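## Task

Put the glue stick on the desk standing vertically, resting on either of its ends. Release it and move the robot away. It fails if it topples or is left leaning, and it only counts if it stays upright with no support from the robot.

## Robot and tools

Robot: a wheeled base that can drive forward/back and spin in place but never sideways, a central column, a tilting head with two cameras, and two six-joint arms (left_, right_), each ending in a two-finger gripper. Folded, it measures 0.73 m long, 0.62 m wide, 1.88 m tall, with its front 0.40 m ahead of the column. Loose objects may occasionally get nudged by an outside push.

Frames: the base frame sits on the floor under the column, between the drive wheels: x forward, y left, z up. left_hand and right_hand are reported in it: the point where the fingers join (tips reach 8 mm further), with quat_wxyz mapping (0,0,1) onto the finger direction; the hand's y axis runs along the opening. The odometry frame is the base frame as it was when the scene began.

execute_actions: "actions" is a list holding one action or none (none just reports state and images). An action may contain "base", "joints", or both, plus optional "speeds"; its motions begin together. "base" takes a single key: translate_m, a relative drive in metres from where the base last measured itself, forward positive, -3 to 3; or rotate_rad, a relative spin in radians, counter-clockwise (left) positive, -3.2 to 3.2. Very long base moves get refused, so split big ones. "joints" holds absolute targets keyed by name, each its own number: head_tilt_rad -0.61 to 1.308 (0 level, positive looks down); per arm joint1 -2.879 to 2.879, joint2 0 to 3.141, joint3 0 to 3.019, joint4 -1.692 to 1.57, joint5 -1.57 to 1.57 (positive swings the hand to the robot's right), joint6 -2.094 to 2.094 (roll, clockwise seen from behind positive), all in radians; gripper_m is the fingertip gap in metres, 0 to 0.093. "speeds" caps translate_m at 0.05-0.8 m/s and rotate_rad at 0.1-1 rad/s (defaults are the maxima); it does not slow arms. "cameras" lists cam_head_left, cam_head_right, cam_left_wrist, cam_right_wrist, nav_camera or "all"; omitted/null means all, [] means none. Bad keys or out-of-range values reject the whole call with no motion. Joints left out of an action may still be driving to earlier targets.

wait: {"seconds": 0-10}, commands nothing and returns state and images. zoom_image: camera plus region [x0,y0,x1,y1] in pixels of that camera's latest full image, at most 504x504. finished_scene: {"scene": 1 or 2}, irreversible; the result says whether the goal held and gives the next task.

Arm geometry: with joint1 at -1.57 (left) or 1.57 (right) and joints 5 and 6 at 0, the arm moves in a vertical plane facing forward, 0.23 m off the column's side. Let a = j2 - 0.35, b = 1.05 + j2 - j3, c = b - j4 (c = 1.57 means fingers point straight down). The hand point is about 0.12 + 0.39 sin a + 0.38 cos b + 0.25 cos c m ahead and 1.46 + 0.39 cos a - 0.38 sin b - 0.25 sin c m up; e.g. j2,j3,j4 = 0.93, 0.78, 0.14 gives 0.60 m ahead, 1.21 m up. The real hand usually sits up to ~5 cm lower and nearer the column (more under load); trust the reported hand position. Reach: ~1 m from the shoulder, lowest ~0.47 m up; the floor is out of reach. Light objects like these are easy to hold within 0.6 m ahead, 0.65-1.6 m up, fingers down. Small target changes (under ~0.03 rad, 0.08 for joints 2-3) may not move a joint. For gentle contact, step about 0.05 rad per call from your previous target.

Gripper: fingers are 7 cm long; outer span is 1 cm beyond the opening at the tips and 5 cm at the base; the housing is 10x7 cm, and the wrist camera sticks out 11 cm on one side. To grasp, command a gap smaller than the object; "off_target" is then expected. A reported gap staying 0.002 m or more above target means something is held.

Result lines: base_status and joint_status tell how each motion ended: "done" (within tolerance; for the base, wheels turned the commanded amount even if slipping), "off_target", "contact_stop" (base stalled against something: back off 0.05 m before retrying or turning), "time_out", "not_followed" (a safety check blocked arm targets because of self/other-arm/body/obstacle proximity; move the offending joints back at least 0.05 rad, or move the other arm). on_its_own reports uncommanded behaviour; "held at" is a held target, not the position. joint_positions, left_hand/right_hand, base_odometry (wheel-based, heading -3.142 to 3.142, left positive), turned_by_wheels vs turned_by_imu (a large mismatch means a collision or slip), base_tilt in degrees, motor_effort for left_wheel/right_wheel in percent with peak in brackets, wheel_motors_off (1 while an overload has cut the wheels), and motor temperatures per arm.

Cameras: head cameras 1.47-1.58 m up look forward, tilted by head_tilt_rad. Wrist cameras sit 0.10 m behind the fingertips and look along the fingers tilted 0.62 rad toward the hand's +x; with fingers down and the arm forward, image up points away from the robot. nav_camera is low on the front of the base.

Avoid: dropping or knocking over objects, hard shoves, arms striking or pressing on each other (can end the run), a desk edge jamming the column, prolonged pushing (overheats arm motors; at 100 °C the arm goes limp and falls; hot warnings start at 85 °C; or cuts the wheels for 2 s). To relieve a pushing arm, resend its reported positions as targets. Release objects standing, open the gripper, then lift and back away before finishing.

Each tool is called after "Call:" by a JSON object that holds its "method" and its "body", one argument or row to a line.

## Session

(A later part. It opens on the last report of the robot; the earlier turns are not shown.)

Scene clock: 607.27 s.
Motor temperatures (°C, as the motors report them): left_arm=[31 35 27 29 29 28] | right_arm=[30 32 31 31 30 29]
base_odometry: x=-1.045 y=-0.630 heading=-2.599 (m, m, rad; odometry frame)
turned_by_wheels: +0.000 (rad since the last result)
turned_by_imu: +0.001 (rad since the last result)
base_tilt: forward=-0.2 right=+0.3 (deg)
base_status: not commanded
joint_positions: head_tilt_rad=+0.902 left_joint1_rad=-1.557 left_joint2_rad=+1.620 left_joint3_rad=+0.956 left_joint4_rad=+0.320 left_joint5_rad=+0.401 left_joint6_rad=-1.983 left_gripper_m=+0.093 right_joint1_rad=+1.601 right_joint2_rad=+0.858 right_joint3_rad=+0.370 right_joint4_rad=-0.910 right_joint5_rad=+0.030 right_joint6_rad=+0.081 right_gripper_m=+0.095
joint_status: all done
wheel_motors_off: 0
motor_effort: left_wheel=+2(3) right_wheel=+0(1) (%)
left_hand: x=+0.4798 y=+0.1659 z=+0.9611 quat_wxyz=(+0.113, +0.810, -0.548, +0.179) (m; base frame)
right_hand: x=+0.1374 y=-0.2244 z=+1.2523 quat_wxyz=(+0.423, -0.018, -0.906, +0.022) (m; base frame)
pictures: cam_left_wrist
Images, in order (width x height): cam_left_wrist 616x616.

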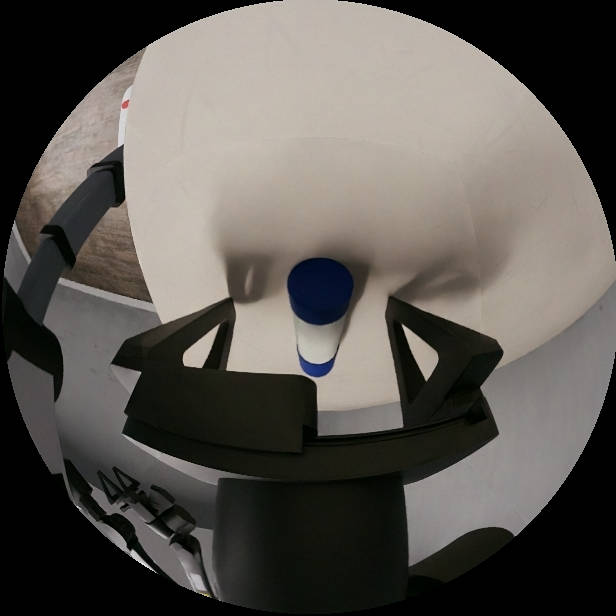

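Call:
{"method": "zoom_image", "body": {
  "camera": "cam_left_wrist",
  "region": [200, 230, 420, 400]
}}

Region (200, 230, 420, 400) of cam_left_wrist's 616x616 image, scaled by 2.291, with more detail than that image has; it fills the top 389 rows of this view, and the rest is white.

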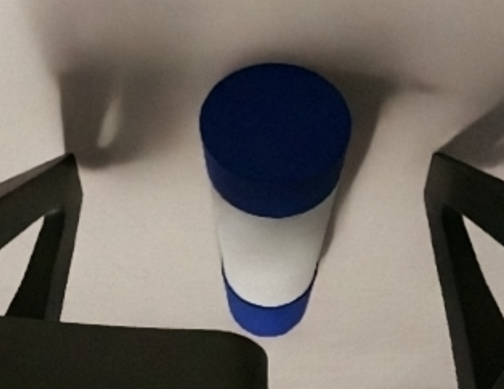

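Call:
{"method": "execute_actions", "body": {
  "actions": [
    {"joints": {"left_gripper_m": 0.018}}
  ],
  "cameras": ["cam_head_left", "cam_left_wrist"]
}}

Scene clock: 619.97 s.
Motor temperatures (°C, as the motors report them): left_arm=[31 35 27 29 29 28] | right_arm=[30 32 31 31 30 29]
base_odometry: x=-1.045 y=-0.630 heading=-2.599 (m, m, rad; odometry frame)
turned_by_wheels: +0.000 (rad since the last result)
turned_by_imu: +0.001 (rad since the last result)
base_tilt: forward=-0.3 right=+0.1 (deg)
base_status: not commanded
joint_positions: head_tilt_rad=+0.902 left_joint1_rad=-1.557 left_joint2_rad=+1.621 left_joint3_rad=+0.957 left_joint4_rad=+0.321 left_joint5_rad=+0.401 left_joint6_rad=-1.982 left_gripper_m=+0.027 right_joint1_rad=+1.601 right_joint2_rad=+0.858 right_joint3_rad=+0.370 right_joint4_rad=-0.910 right_joint5_rad=+0.030 right_joint6_rad=+0.081 right_gripper_m=+0.095
joint_status: left_gripper_m off_target (ended at +0.027, target +0.018)
wheel_motors_off: 0
motor_effort: left_wheel=+2(1) right_wheel=+0(0) (%)
left_hand: x=+0.4805 y=+0.1658 z=+0.9611 quat_wxyz=(+0.112, +0.809, -0.548, +0.180) (m; base frame)
right_hand: x=+0.1374 y=-0.2244 z=+1.2523 quat_wxyz=(+0.423, -0.018, -0.906, +0.022) (m; base frame)
pictures: cam_head_left, cam_left_wrist
Images, in order (width x height): cam_head_left 896x504, cam_left_wrist 616x616.

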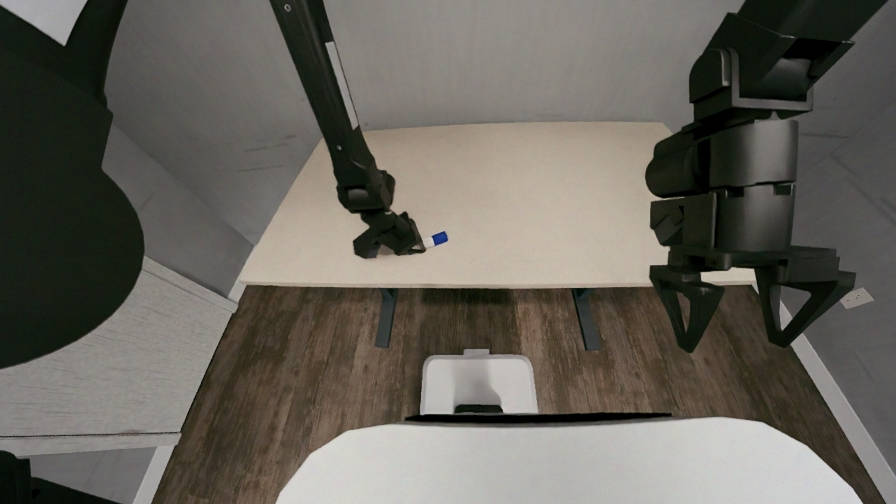

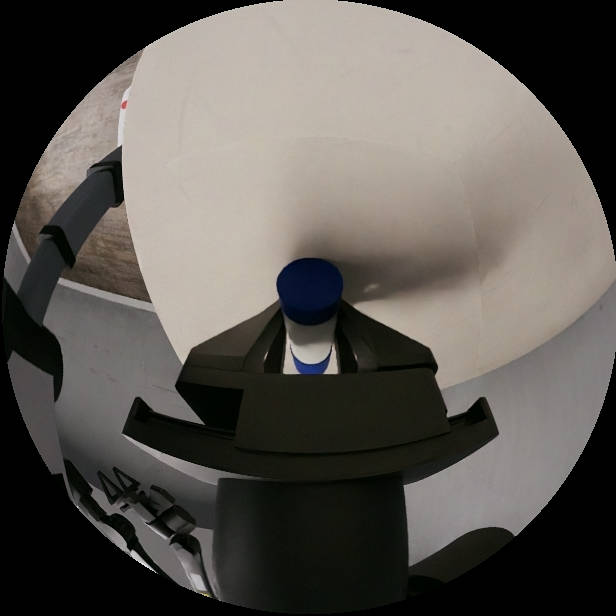

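Call:
{"method": "execute_actions", "body": {
  "actions": [
    {"joints": {"left_joint2_rad": 1.60, "left_joint4_rad": 1.29}}
  ],
  "cameras": ["cam_head_left", "cam_left_wrist"]
}}

Scene clock: 725.13 s.
Motor temperatures (°C, as the motors report them): left_arm=[31 35 27 29 28 28] | right_arm=[30 32 31 31 30 29]
base_odometry: x=-1.045 y=-0.630 heading=-2.599 (m, m, rad; odometry frame)
turned_by_wheels: +0.000 (rad since the last result)
turned_by_imu: +0.001 (rad since the last result)
base_tilt: forward=-0.3 right=+0.1 (deg)
base_status: not commanded
joint_positions: head_tilt_rad=+0.902 left_joint1_rad=-1.557 left_joint2_rad=+1.620 left_joint3_rad=+0.957 left_joint4_rad=+1.272 left_joint5_rad=+0.401 left_joint6_rad=-1.982 left_gripper_m=+0.027 right_joint1_rad=+1.601 right_joint2_rad=+0.858 right_joint3_rad=+0.370 right_joint4_rad=-0.910 right_joint5_rad=+0.030 right_joint6_rad=+0.081 right_gripper_m=+0.095
joint_status: all done
wheel_motors_off: 0
motor_effort: left_wheel=+1(1) right_wheel=+0(0) (%)
left_hand: x=+0.6492 y=+0.1655 z=+1.0907 quat_wxyz=(-0.152, +0.635, -0.543, +0.528) (m; base frame)
right_hand: x=+0.1374 y=-0.2244 z=+1.2523 quat_wxyz=(+0.423, -0.018, -0.906, +0.022) (m; base frame)
pictures: cam_head_left, cam_left_wrist
Images, in order (width x height): cam_head_left 896x504, cam_left_wrist 616x616.

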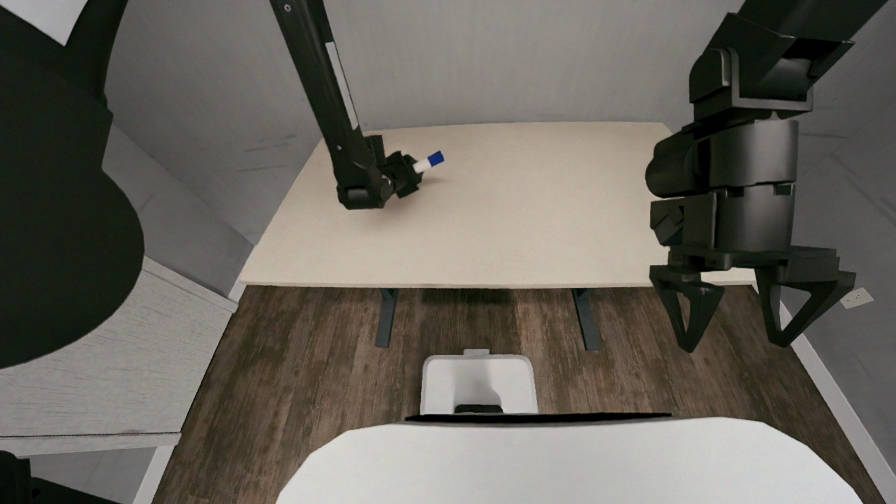

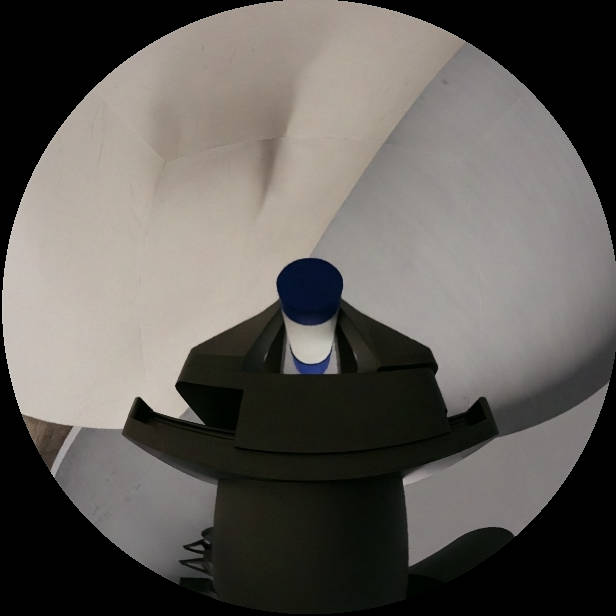

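Call:
{"method": "execute_actions", "body": {
  "actions": [
    {"joints": {"left_joint2_rad": 1.735, "left_joint3_rad": 1.055, "left_joint4_rad": 1.328, "left_joint5_rad": 0.0, "left_joint6_rad": 0.0}}
  ],
  "cameras": ["cam_head_left", "cam_head_right", "cam_left_wrist"]
}}

Scene clock: 762.77 s.
Motor temperatures (°C, as the motors report them): left_arm=[31 36 27 29 28 28] | right_arm=[30 32 31 31 30 29]
base_odometry: x=-1.045 y=-0.630 heading=-2.599 (m, m, rad; odometry frame)
turned_by_wheels: +0.000 (rad since the last result)
turned_by_imu: +0.001 (rad since the last result)
base_tilt: forward=-0.3 right=+0.2 (deg)
base_status: not commanded
joint_positions: head_tilt_rad=+0.902 left_joint1_rad=-1.557 left_joint2_rad=+1.734 left_joint3_rad=+1.053 left_joint4_rad=+1.311 left_joint5_rad=+0.001 left_joint6_rad=-0.008 left_gripper_m=+0.027 right_joint1_rad=+1.601 right_joint2_rad=+0.858 right_joint3_rad=+0.370 right_joint4_rad=-0.910 right_joint5_rad=+0.030 right_joint6_rad=+0.081 right_gripper_m=+0.095
joint_status: all done
wheel_motors_off: 0
motor_effort: left_wheel=+0(1) right_wheel=-1(1) (%)
left_hand: x=+0.6675 y=+0.2330 z=+1.0495 quat_wxyz=(-0.546, +0.003, -0.838, -0.004) (m; base frame)
right_hand: x=+0.1374 y=-0.2244 z=+1.2523 quat_wxyz=(+0.423, -0.018, -0.906, +0.022) (m; base frame)
pictures: cam_head_left, cam_head_right, cam_left_wrist
Images, in order (width x height): cam_head_left 896x504, cam_head_right 896x504, cam_left_wrist 616x616.

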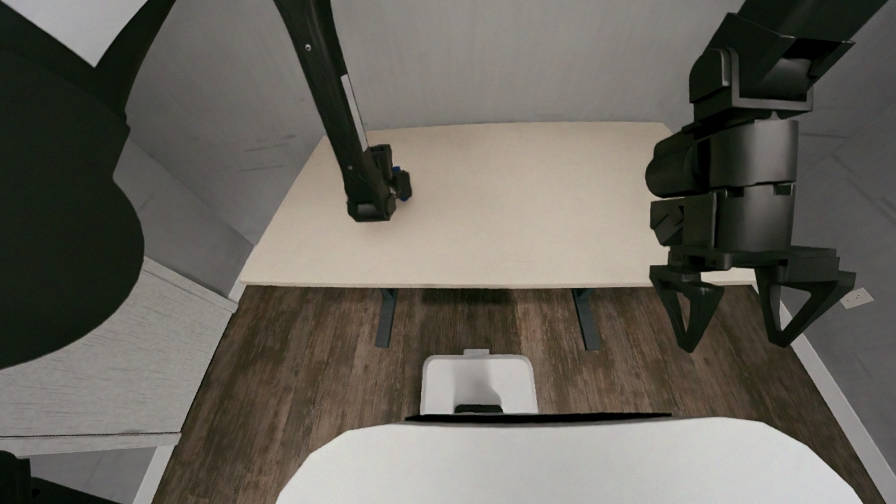

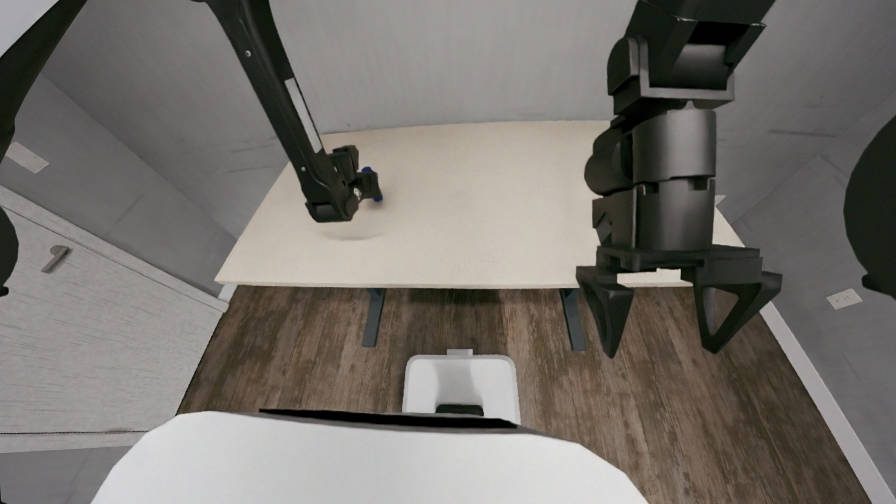

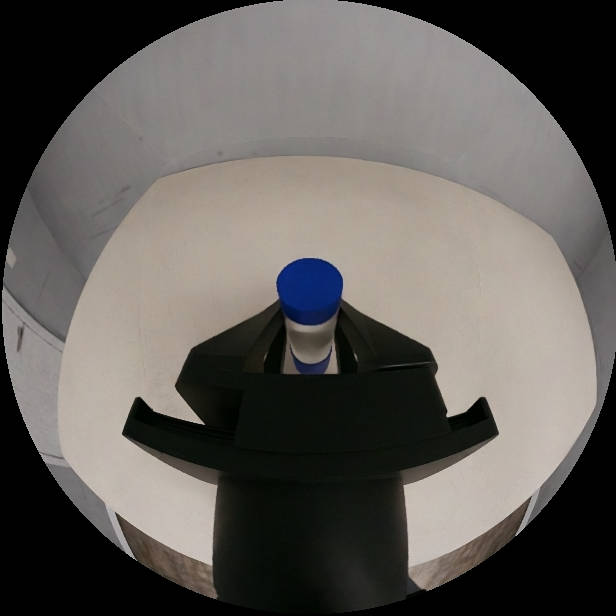

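Call:
{"method": "zoom_image", "body": {
  "camera": "cam_head_right",
  "region": [290, 130, 430, 250]
}}

Region (290, 130, 430, 250) of cam_head_right's 896x504 image, scaled by 3.600, with more detail than that image has; it fills the top 432 rows of this view, and the rest is white.

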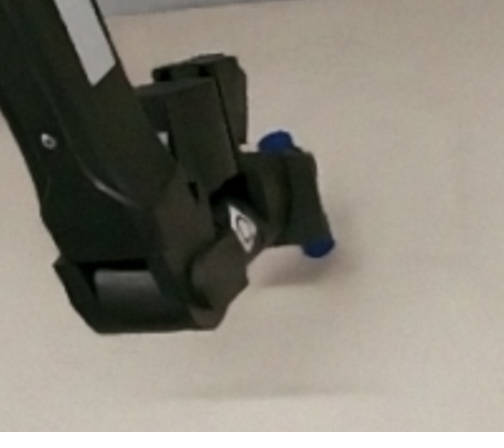

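Call:
{"method": "execute_actions", "body": {
  "actions": [
    {"joints": {"left_joint2_rad": 1.81, "left_joint4_rad": 1.403}}
  ],
  "cameras": ["cam_head_right", "cam_left_wrist"]
}}

Scene clock: 806.03 s.
Motor temperatures (°C, as the motors report them): left_arm=[31 36 27 29 28 28] | right_arm=[30 32 31 31 30 29]
base_odometry: x=-1.045 y=-0.630 heading=-2.599 (m, m, rad; odometry frame)
turned_by_wheels: +0.000 (rad since the last result)
turned_by_imu: +0.001 (rad since the last result)
base_tilt: forward=-0.3 right=+0.1 (deg)
base_status: not commanded
joint_positions: head_tilt_rad=+0.902 left_joint1_rad=-1.557 left_joint2_rad=+1.805 left_joint3_rad=+1.053 left_joint4_rad=+1.389 left_joint5_rad=+0.001 left_joint6_rad=-0.008 left_gripper_m=+0.027 right_joint1_rad=+1.601 right_joint2_rad=+0.858 right_joint3_rad=+0.370 right_joint4_rad=-0.910 right_joint5_rad=+0.030 right_joint6_rad=+0.081 right_gripper_m=+0.095
joint_status: all done
wheel_motors_off: 0
motor_effort: left_wheel=+0(1) right_wheel=-1(1) (%)
left_hand: x=+0.6454 y=+0.2331 z=+1.0290 quat_wxyz=(-0.548, +0.003, -0.836, -0.004) (m; base frame)
right_hand: x=+0.1374 y=-0.2244 z=+1.2523 quat_wxyz=(+0.423, -0.018, -0.906, +0.022) (m; base frame)
pictures: cam_head_right, cam_left_wrist
Images, in order (width x height): cam_head_right 896x504, cam_left_wrist 616x616.

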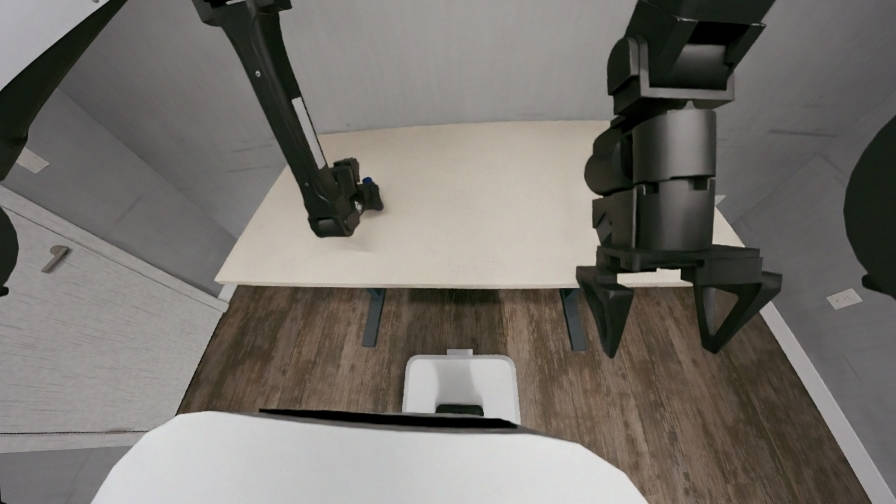

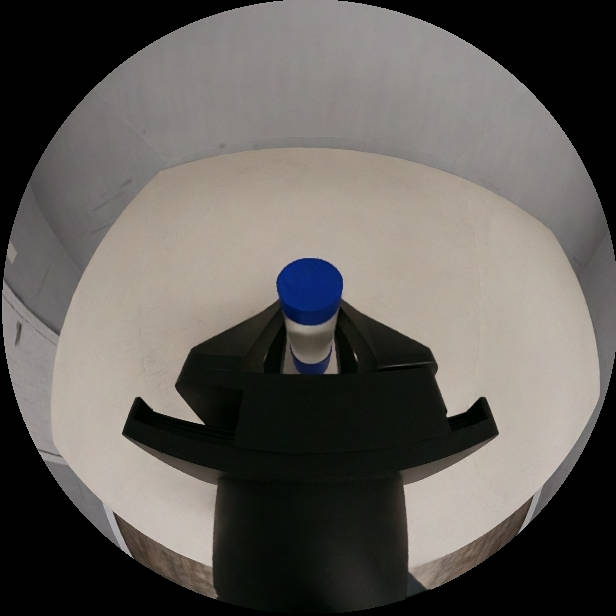

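Call:
{"method": "zoom_image", "body": {
  "camera": "cam_head_right",
  "region": [310, 150, 420, 250]
}}

Region (310, 150, 420, 250) of cam_head_right's 896x504 image, scaled by 4.582, with more detail than that image has; it fills the top 458 rows of this view, and the rest is white.

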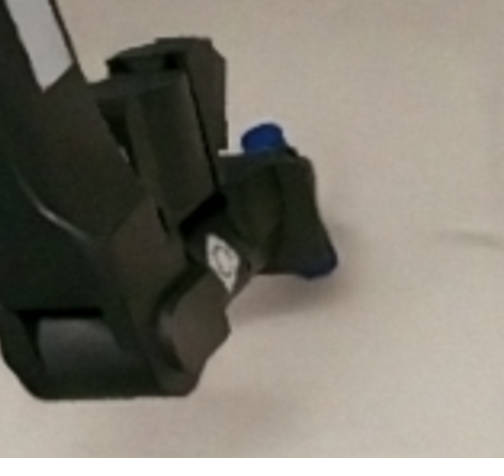

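Call:
{"method": "execute_actions", "body": {
  "actions": [
    {"joints": {"left_joint4_rad": 1.35}}
  ],
  "cameras": ["cam_head_right", "cam_left_wrist"]
}}

Scene clock: 825.80 s.
Motor temperatures (°C, as the motors report them): left_arm=[31 36 27 29 28 28] | right_arm=[30 32 31 31 30 29]
base_odometry: x=-1.045 y=-0.630 heading=-2.599 (m, m, rad; odometry frame)
turned_by_wheels: +0.000 (rad since the last result)
turned_by_imu: +0.001 (rad since the last result)
base_tilt: forward=-0.2 right=+0.1 (deg)
base_status: not commanded
joint_positions: head_tilt_rad=+0.902 left_joint1_rad=-1.557 left_joint2_rad=+1.802 left_joint3_rad=+1.053 left_joint4_rad=+1.377 left_joint5_rad=+0.001 left_joint6_rad=-0.007 left_gripper_m=+0.027 right_joint1_rad=+1.601 right_joint2_rad=+0.858 right_joint3_rad=+0.370 right_joint4_rad=-0.910 right_joint5_rad=+0.030 right_joint6_rad=+0.081 right_gripper_m=+0.095
joint_status: all done
wheel_motors_off: 0
motor_effort: left_wheel=+2(0) right_wheel=-1(1) (%)
left_hand: x=+0.6456 y=+0.2331 z=+1.0279 quat_wxyz=(-0.545, +0.002, -0.839, -0.004) (m; base frame)
right_hand: x=+0.1374 y=-0.2244 z=+1.2523 quat_wxyz=(+0.423, -0.018, -0.906, +0.022) (m; base frame)
pictures: cam_head_right, cam_left_wrist
Images, in order (width x height): cam_head_right 896x504, cam_left_wrist 616x616.

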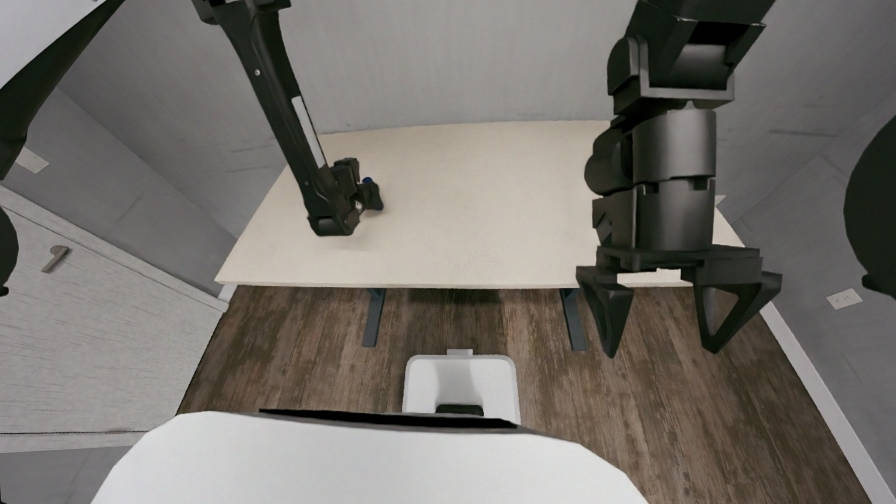

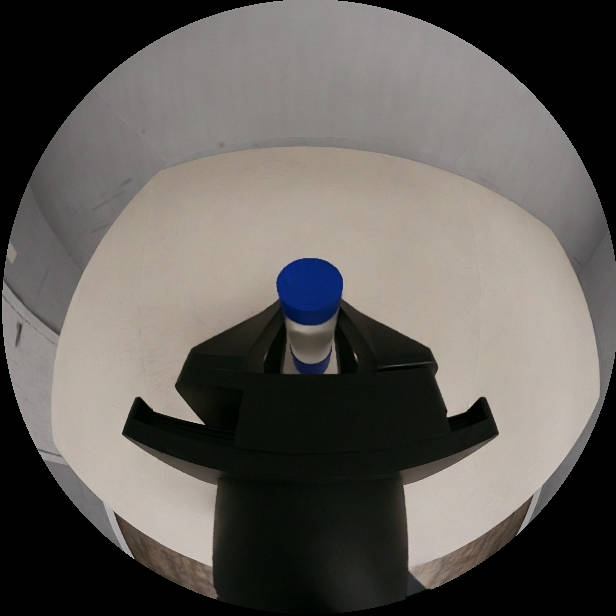

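Call:
{"method": "execute_actions", "body": {
  "actions": [
    {"joints": {"left_joint4_rad": 1.32}}
  ],
  "cameras": ["cam_head_right", "cam_left_wrist"]
}}

Scene clock: 845.37 s.
Motor temperatures (°C, as the motors report them): left_arm=[31 36 27 29 28 28] | right_arm=[30 32 31 31 30 29]
base_odometry: x=-1.045 y=-0.630 heading=-2.599 (m, m, rad; odometry frame)
turned_by_wheels: +0.000 (rad since the last result)
turned_by_imu: +0.001 (rad since the last result)
base_tilt: forward=-0.3 right=+0.1 (deg)
base_status: not commanded
joint_positions: head_tilt_rad=+0.902 left_joint1_rad=-1.557 left_joint2_rad=+1.792 left_joint3_rad=+1.053 left_joint4_rad=+1.354 left_joint5_rad=+0.001 left_joint6_rad=-0.007 left_gripper_m=+0.027 right_joint1_rad=+1.601 right_joint2_rad=+0.858 right_joint3_rad=+0.370 right_joint4_rad=-0.910 right_joint5_rad=+0.030 right_joint6_rad=+0.081 right_gripper_m=+0.095
joint_status: all done
wheel_motors_off: 0
motor_effort: left_wheel=+0(0) right_wheel=-1(1) (%)
left_hand: x=+0.6473 y=+0.2331 z=+1.0278 quat_wxyz=(-0.539, +0.002, -0.842, -0.004) (m; base frame)
right_hand: x=+0.1374 y=-0.2244 z=+1.2523 quat_wxyz=(+0.423, -0.018, -0.906, +0.022) (m; base frame)
pictures: cam_head_right, cam_left_wrist
Images, in order (width x height): cam_head_right 896x504, cam_left_wrist 616x616.

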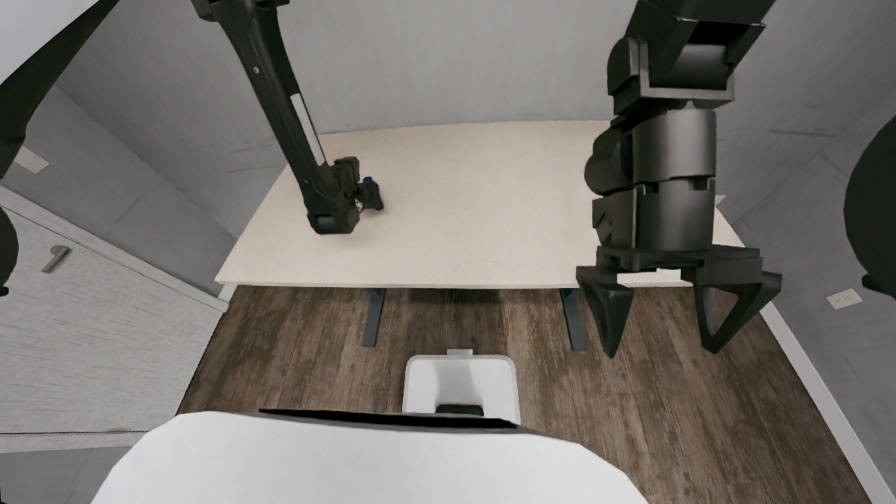

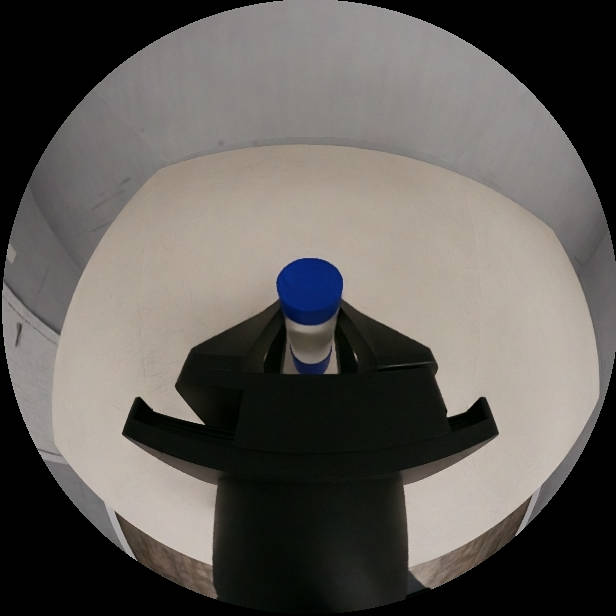

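Call:
{"method": "execute_actions", "body": {
  "actions": [
    {"joints": {"left_joint2_rad": 1.792, "left_joint4_rad": 1.354, "left_gripper_m": 0.075}}
  ],
  "cameras": ["cam_head_right", "cam_left_wrist"]
}}

Scene clock: 865.37 s.
Motor temperatures (°C, as the motors report them): left_arm=[31 36 27 29 28 28] | right_arm=[30 32 31 31 30 29]
base_odometry: x=-1.045 y=-0.630 heading=-2.599 (m, m, rad; odometry frame)
turned_by_wheels: +0.000 (rad since the last result)
turned_by_imu: +0.001 (rad since the last result)
base_tilt: forward=-0.3 right=+0.1 (deg)
base_status: not commanded
joint_positions: head_tilt_rad=+0.902 left_joint1_rad=-1.557 left_joint2_rad=+1.791 left_joint3_rad=+1.053 left_joint4_rad=+1.354 left_joint5_rad=+0.001 left_joint6_rad=-0.007 left_gripper_m=+0.075 right_joint1_rad=+1.601 right_joint2_rad=+0.858 right_joint3_rad=+0.370 right_joint4_rad=-0.910 right_joint5_rad=+0.030 right_joint6_rad=+0.081 right_gripper_m=+0.095
joint_status: all done
wheel_motors_off: 0
motor_effort: left_wheel=+1(1) right_wheel=+0(1) (%)
left_hand: x=+0.6478 y=+0.2331 z=+1.0284 quat_wxyz=(-0.540, +0.002, -0.842, -0.004) (m; base frame)
right_hand: x=+0.1374 y=-0.2244 z=+1.2523 quat_wxyz=(+0.423, -0.018, -0.906, +0.022) (m; base frame)
pictures: cam_head_right, cam_left_wrist
Images, in order (width x height): cam_head_right 896x504, cam_left_wrist 616x616.

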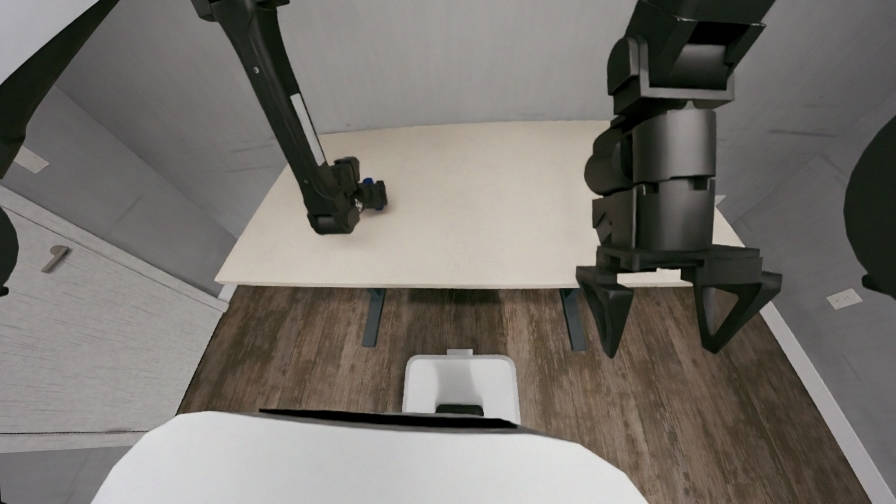

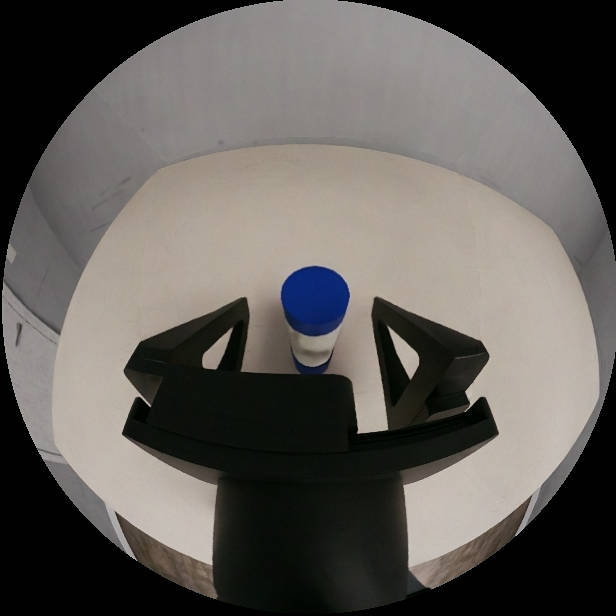

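Call:
{"method": "execute_actions", "body": {
  "actions": []
}}

Scene clock: 887.10 s.
Motor temperatures (°C, as the motors report them): left_arm=[31 37 27 29 28 28] | right_arm=[30 32 31 31 30 29]
base_odometry: x=-1.045 y=-0.630 heading=-2.599 (m, m, rad; odometry frame)
turned_by_wheels: +0.000 (rad since the last result)
turned_by_imu: +0.001 (rad since the last result)
base_tilt: forward=-0.3 right=+0.1 (deg)
base_status: not commanded
joint_positions: head_tilt_rad=+0.902 left_joint1_rad=-1.557 left_joint2_rad=+1.791 left_joint3_rad=+1.053 left_joint4_rad=+1.354 left_joint5_rad=+0.001 left_joint6_rad=-0.007 left_gripper_m=+0.075 right_joint1_rad=+1.601 right_joint2_rad=+0.858 right_joint3_rad=+0.370 right_joint4_rad=-0.910 right_joint5_rad=+0.030 right_joint6_rad=+0.081 right_gripper_m=+0.095
joint_status: all done
wheel_motors_off: 0
motor_effort: left_wheel=-3(1) right_wheel=+0(1) (%)
left_hand: x=+0.6478 y=+0.2331 z=+1.0284 quat_wxyz=(-0.540, +0.002, -0.842, -0.004) (m; base frame)
right_hand: x=+0.1374 y=-0.2244 z=+1.2523 quat_wxyz=(+0.423, -0.018, -0.906, +0.022) (m; base frame)
pictures: cam_head_left, cam_head_right, cam_left_wrist, cam_right_wrist, nav_camera
Images, in order (width x height): cam_head_left 896x504, cam_head_right 896x504, cam_left_wrist 616x616, cam_right_wrist 616x616, nav_camera 896x504.

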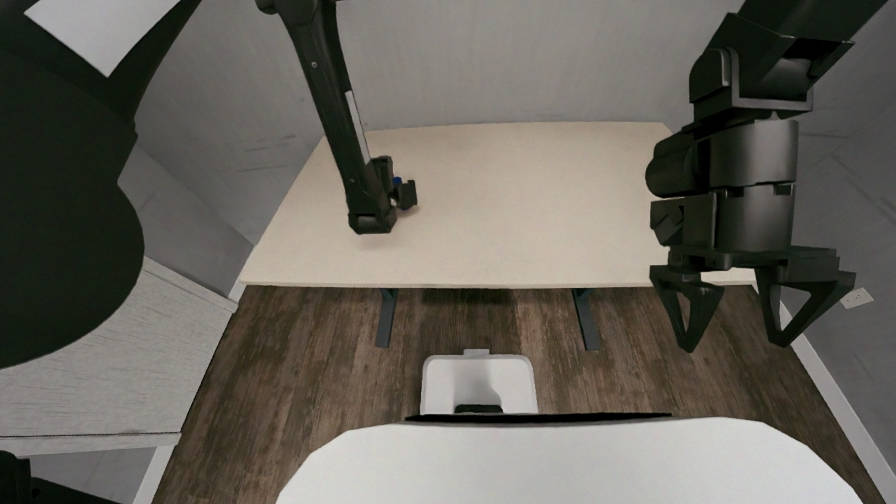

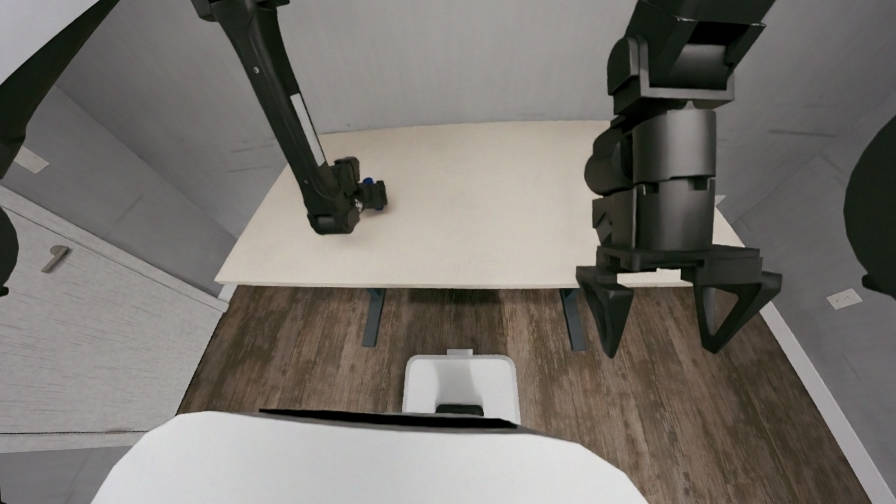

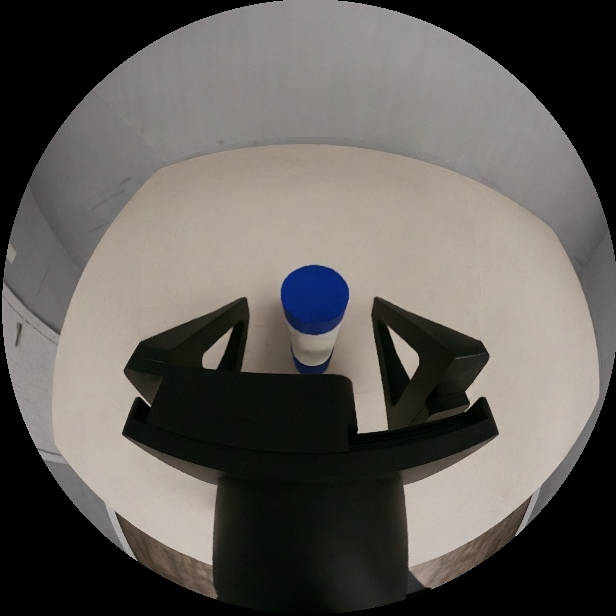

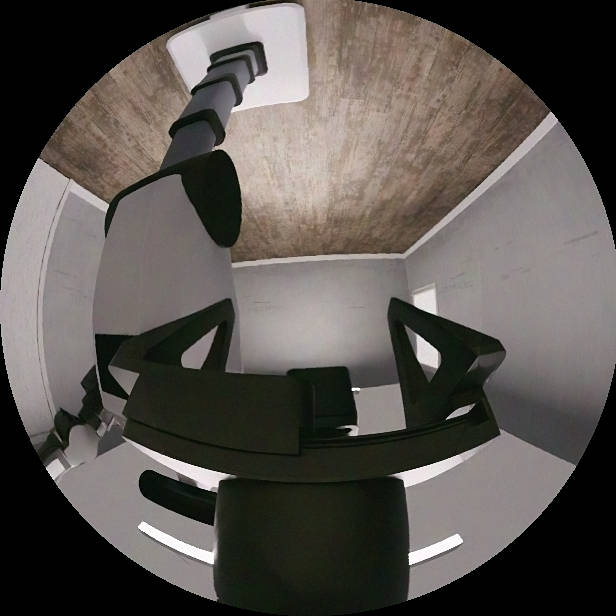

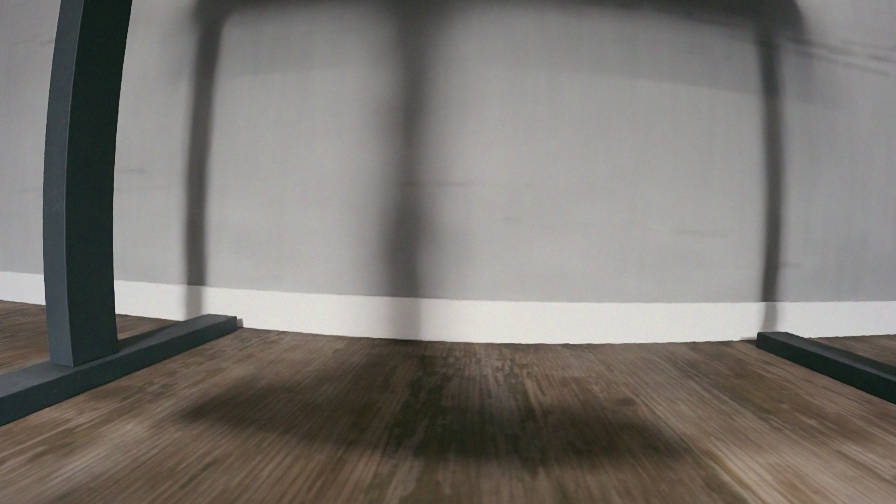

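Call:
{"method": "execute_actions", "body": {
  "actions": [
    {"base": {"translate_m": -0.25}}
  ]
}}

Scene clock: 895.03 s.
Motor temperatures (°C, as the motors report them): left_arm=[31 37 27 29 28 28] | right_arm=[30 32 31 31 30 29]
base_odometry: x=-0.831 y=-0.501 heading=-2.600 (m, m, rad; odometry frame)
turned_by_wheels: -0.001 (rad since the last result)
turned_by_imu: -0.001 (rad since the last result)
base_tilt: forward=-0.3 right=+0.2 (deg)
base_status: done
joint_positions: head_tilt_rad=+0.902 left_joint1_rad=-1.557 left_joint2_rad=+1.791 left_joint3_rad=+1.053 left_joint4_rad=+1.354 left_joint5_rad=+0.001 left_joint6_rad=-0.007 left_gripper_m=+0.075 right_joint1_rad=+1.601 right_joint2_rad=+0.858 right_joint3_rad=+0.365 right_joint4_rad=-0.910 right_joint5_rad=+0.030 right_joint6_rad=+0.081 right_gripper_m=+0.095
joint_status: not commanded
wheel_motors_off: 0
motor_effort: left_wheel=-1(28) right_wheel=+1(40) (%)
left_hand: x=+0.6478 y=+0.2331 z=+1.0284 quat_wxyz=(-0.540, +0.002, -0.842, -0.004) (m; base frame)
right_hand: x=+0.1351 y=-0.2244 z=+1.2531 quat_wxyz=(+0.424, -0.018, -0.905, +0.022) (m; base frame)
pictures: cam_head_left, cam_head_right, cam_left_wrist, cam_right_wrist, nav_camera
Images, in order (width x height): cam_head_left 896x504, cam_head_right 896x504, cam_left_wrist 616x616, cam_right_wrist 616x616, nav_camera 896x504.

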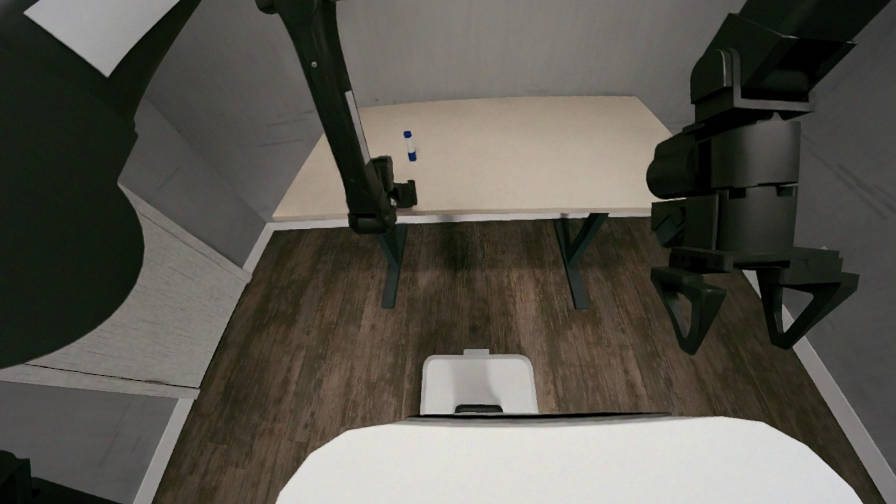

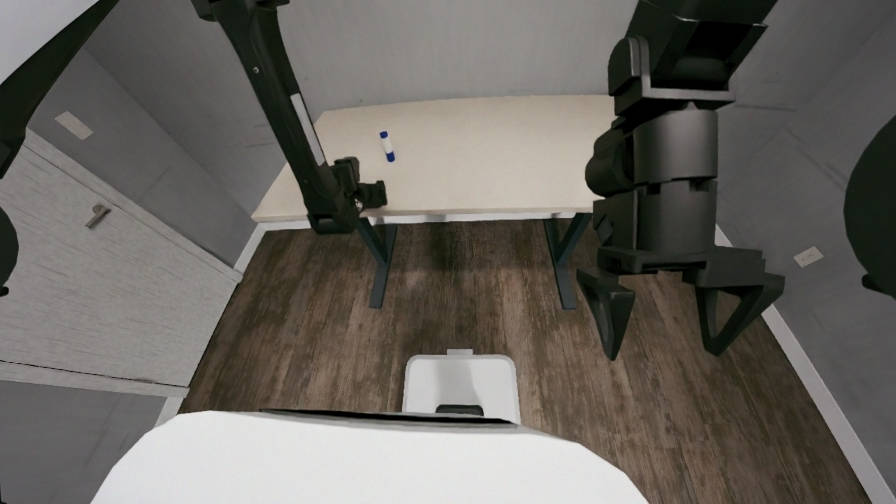

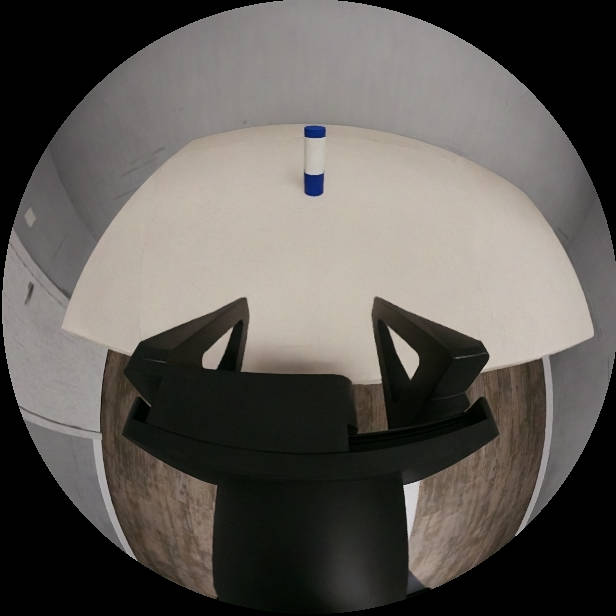

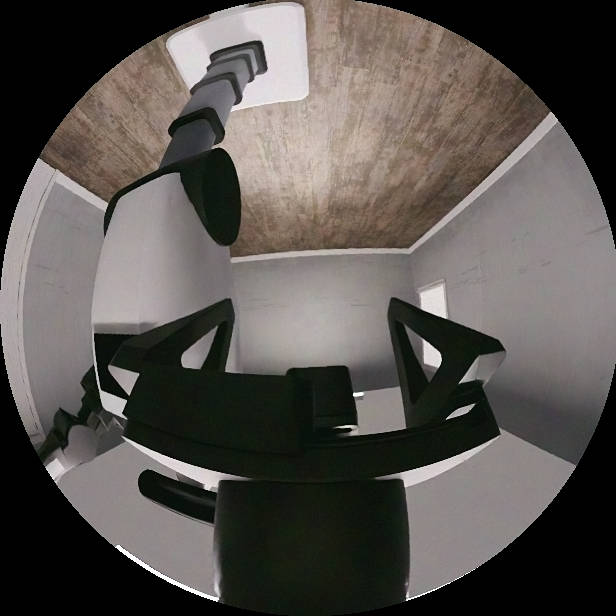

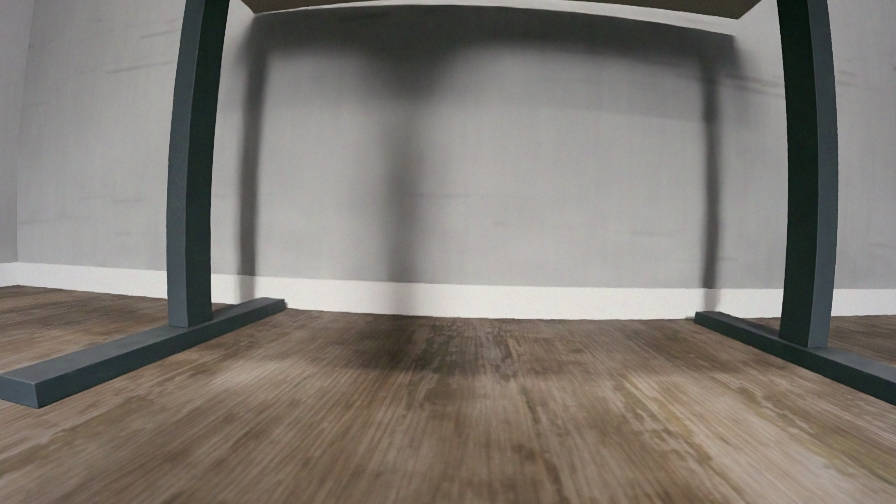

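Call:
{"method": "execute_actions", "body": {
  "actions": [
    {"base": {"translate_m": -0.3}}
  ],
  "cameras": ["cam_head_left", "cam_left_wrist"]
}}

Scene clock: 912.37 s.
Motor temperatures (°C, as the motors report them): left_arm=[31 37 27 29 28 28] | right_arm=[30 32 31 31 30 29]
base_odometry: x=-0.574 y=-0.346 heading=-2.598 (m, m, rad; odometry frame)
turned_by_wheels: +0.002 (rad since the last result)
turned_by_imu: +0.003 (rad since the last result)
base_tilt: forward=-0.3 right=+0.2 (deg)
base_status: done
joint_positions: head_tilt_rad=+0.902 left_joint1_rad=-1.559 left_joint2_rad=+1.791 left_joint3_rad=+1.051 left_joint4_rad=+1.354 left_joint5_rad=+0.001 left_joint6_rad=-0.007 left_gripper_m=+0.075 right_joint1_rad=+1.601 right_joint2_rad=+0.857 right_joint3_rad=+0.364 right_joint4_rad=-0.910 right_joint5_rad=+0.030 right_joint6_rad=+0.081 right_gripper_m=+0.095
joint_status: not commanded
wheel_motors_off: 0
motor_effort: left_wheel=+2(46) right_wheel=+0(32) (%)
left_hand: x=+0.6469 y=+0.2325 z=+1.0281 quat_wxyz=(-0.539, +0.003, -0.842, -0.004) (m; base frame)
right_hand: x=+0.1346 y=-0.2244 z=+1.2533 quat_wxyz=(+0.425, -0.018, -0.905, +0.022) (m; base frame)
pictures: cam_head_left, cam_left_wrist
Images, in order (width x height): cam_head_left 896x504, cam_left_wrist 616x616.

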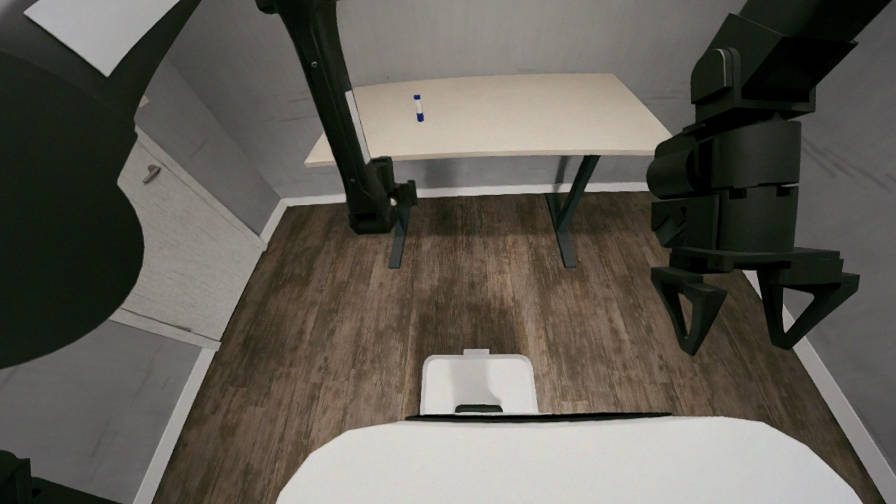

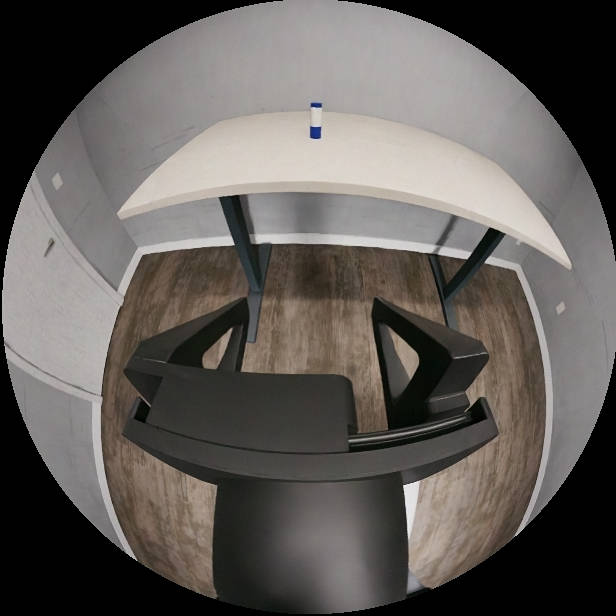

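The glue stick is standing upright and the robot is clear of it.

Call:
{"method": "zoom_image", "body": {
  "camera": "cam_left_wrist",
  "region": [266, 70, 366, 170]
}}

Call:
{"method": "finished_scene", "body": {
  "scene": 1
}}

Region (266, 70, 366, 170) of cam_left_wrist's 616x616 image, scaled by 5.040, with more detail than that image has.

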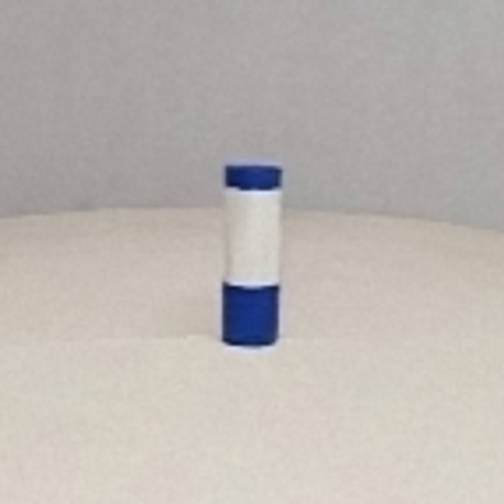

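The scene is finished: the task was done.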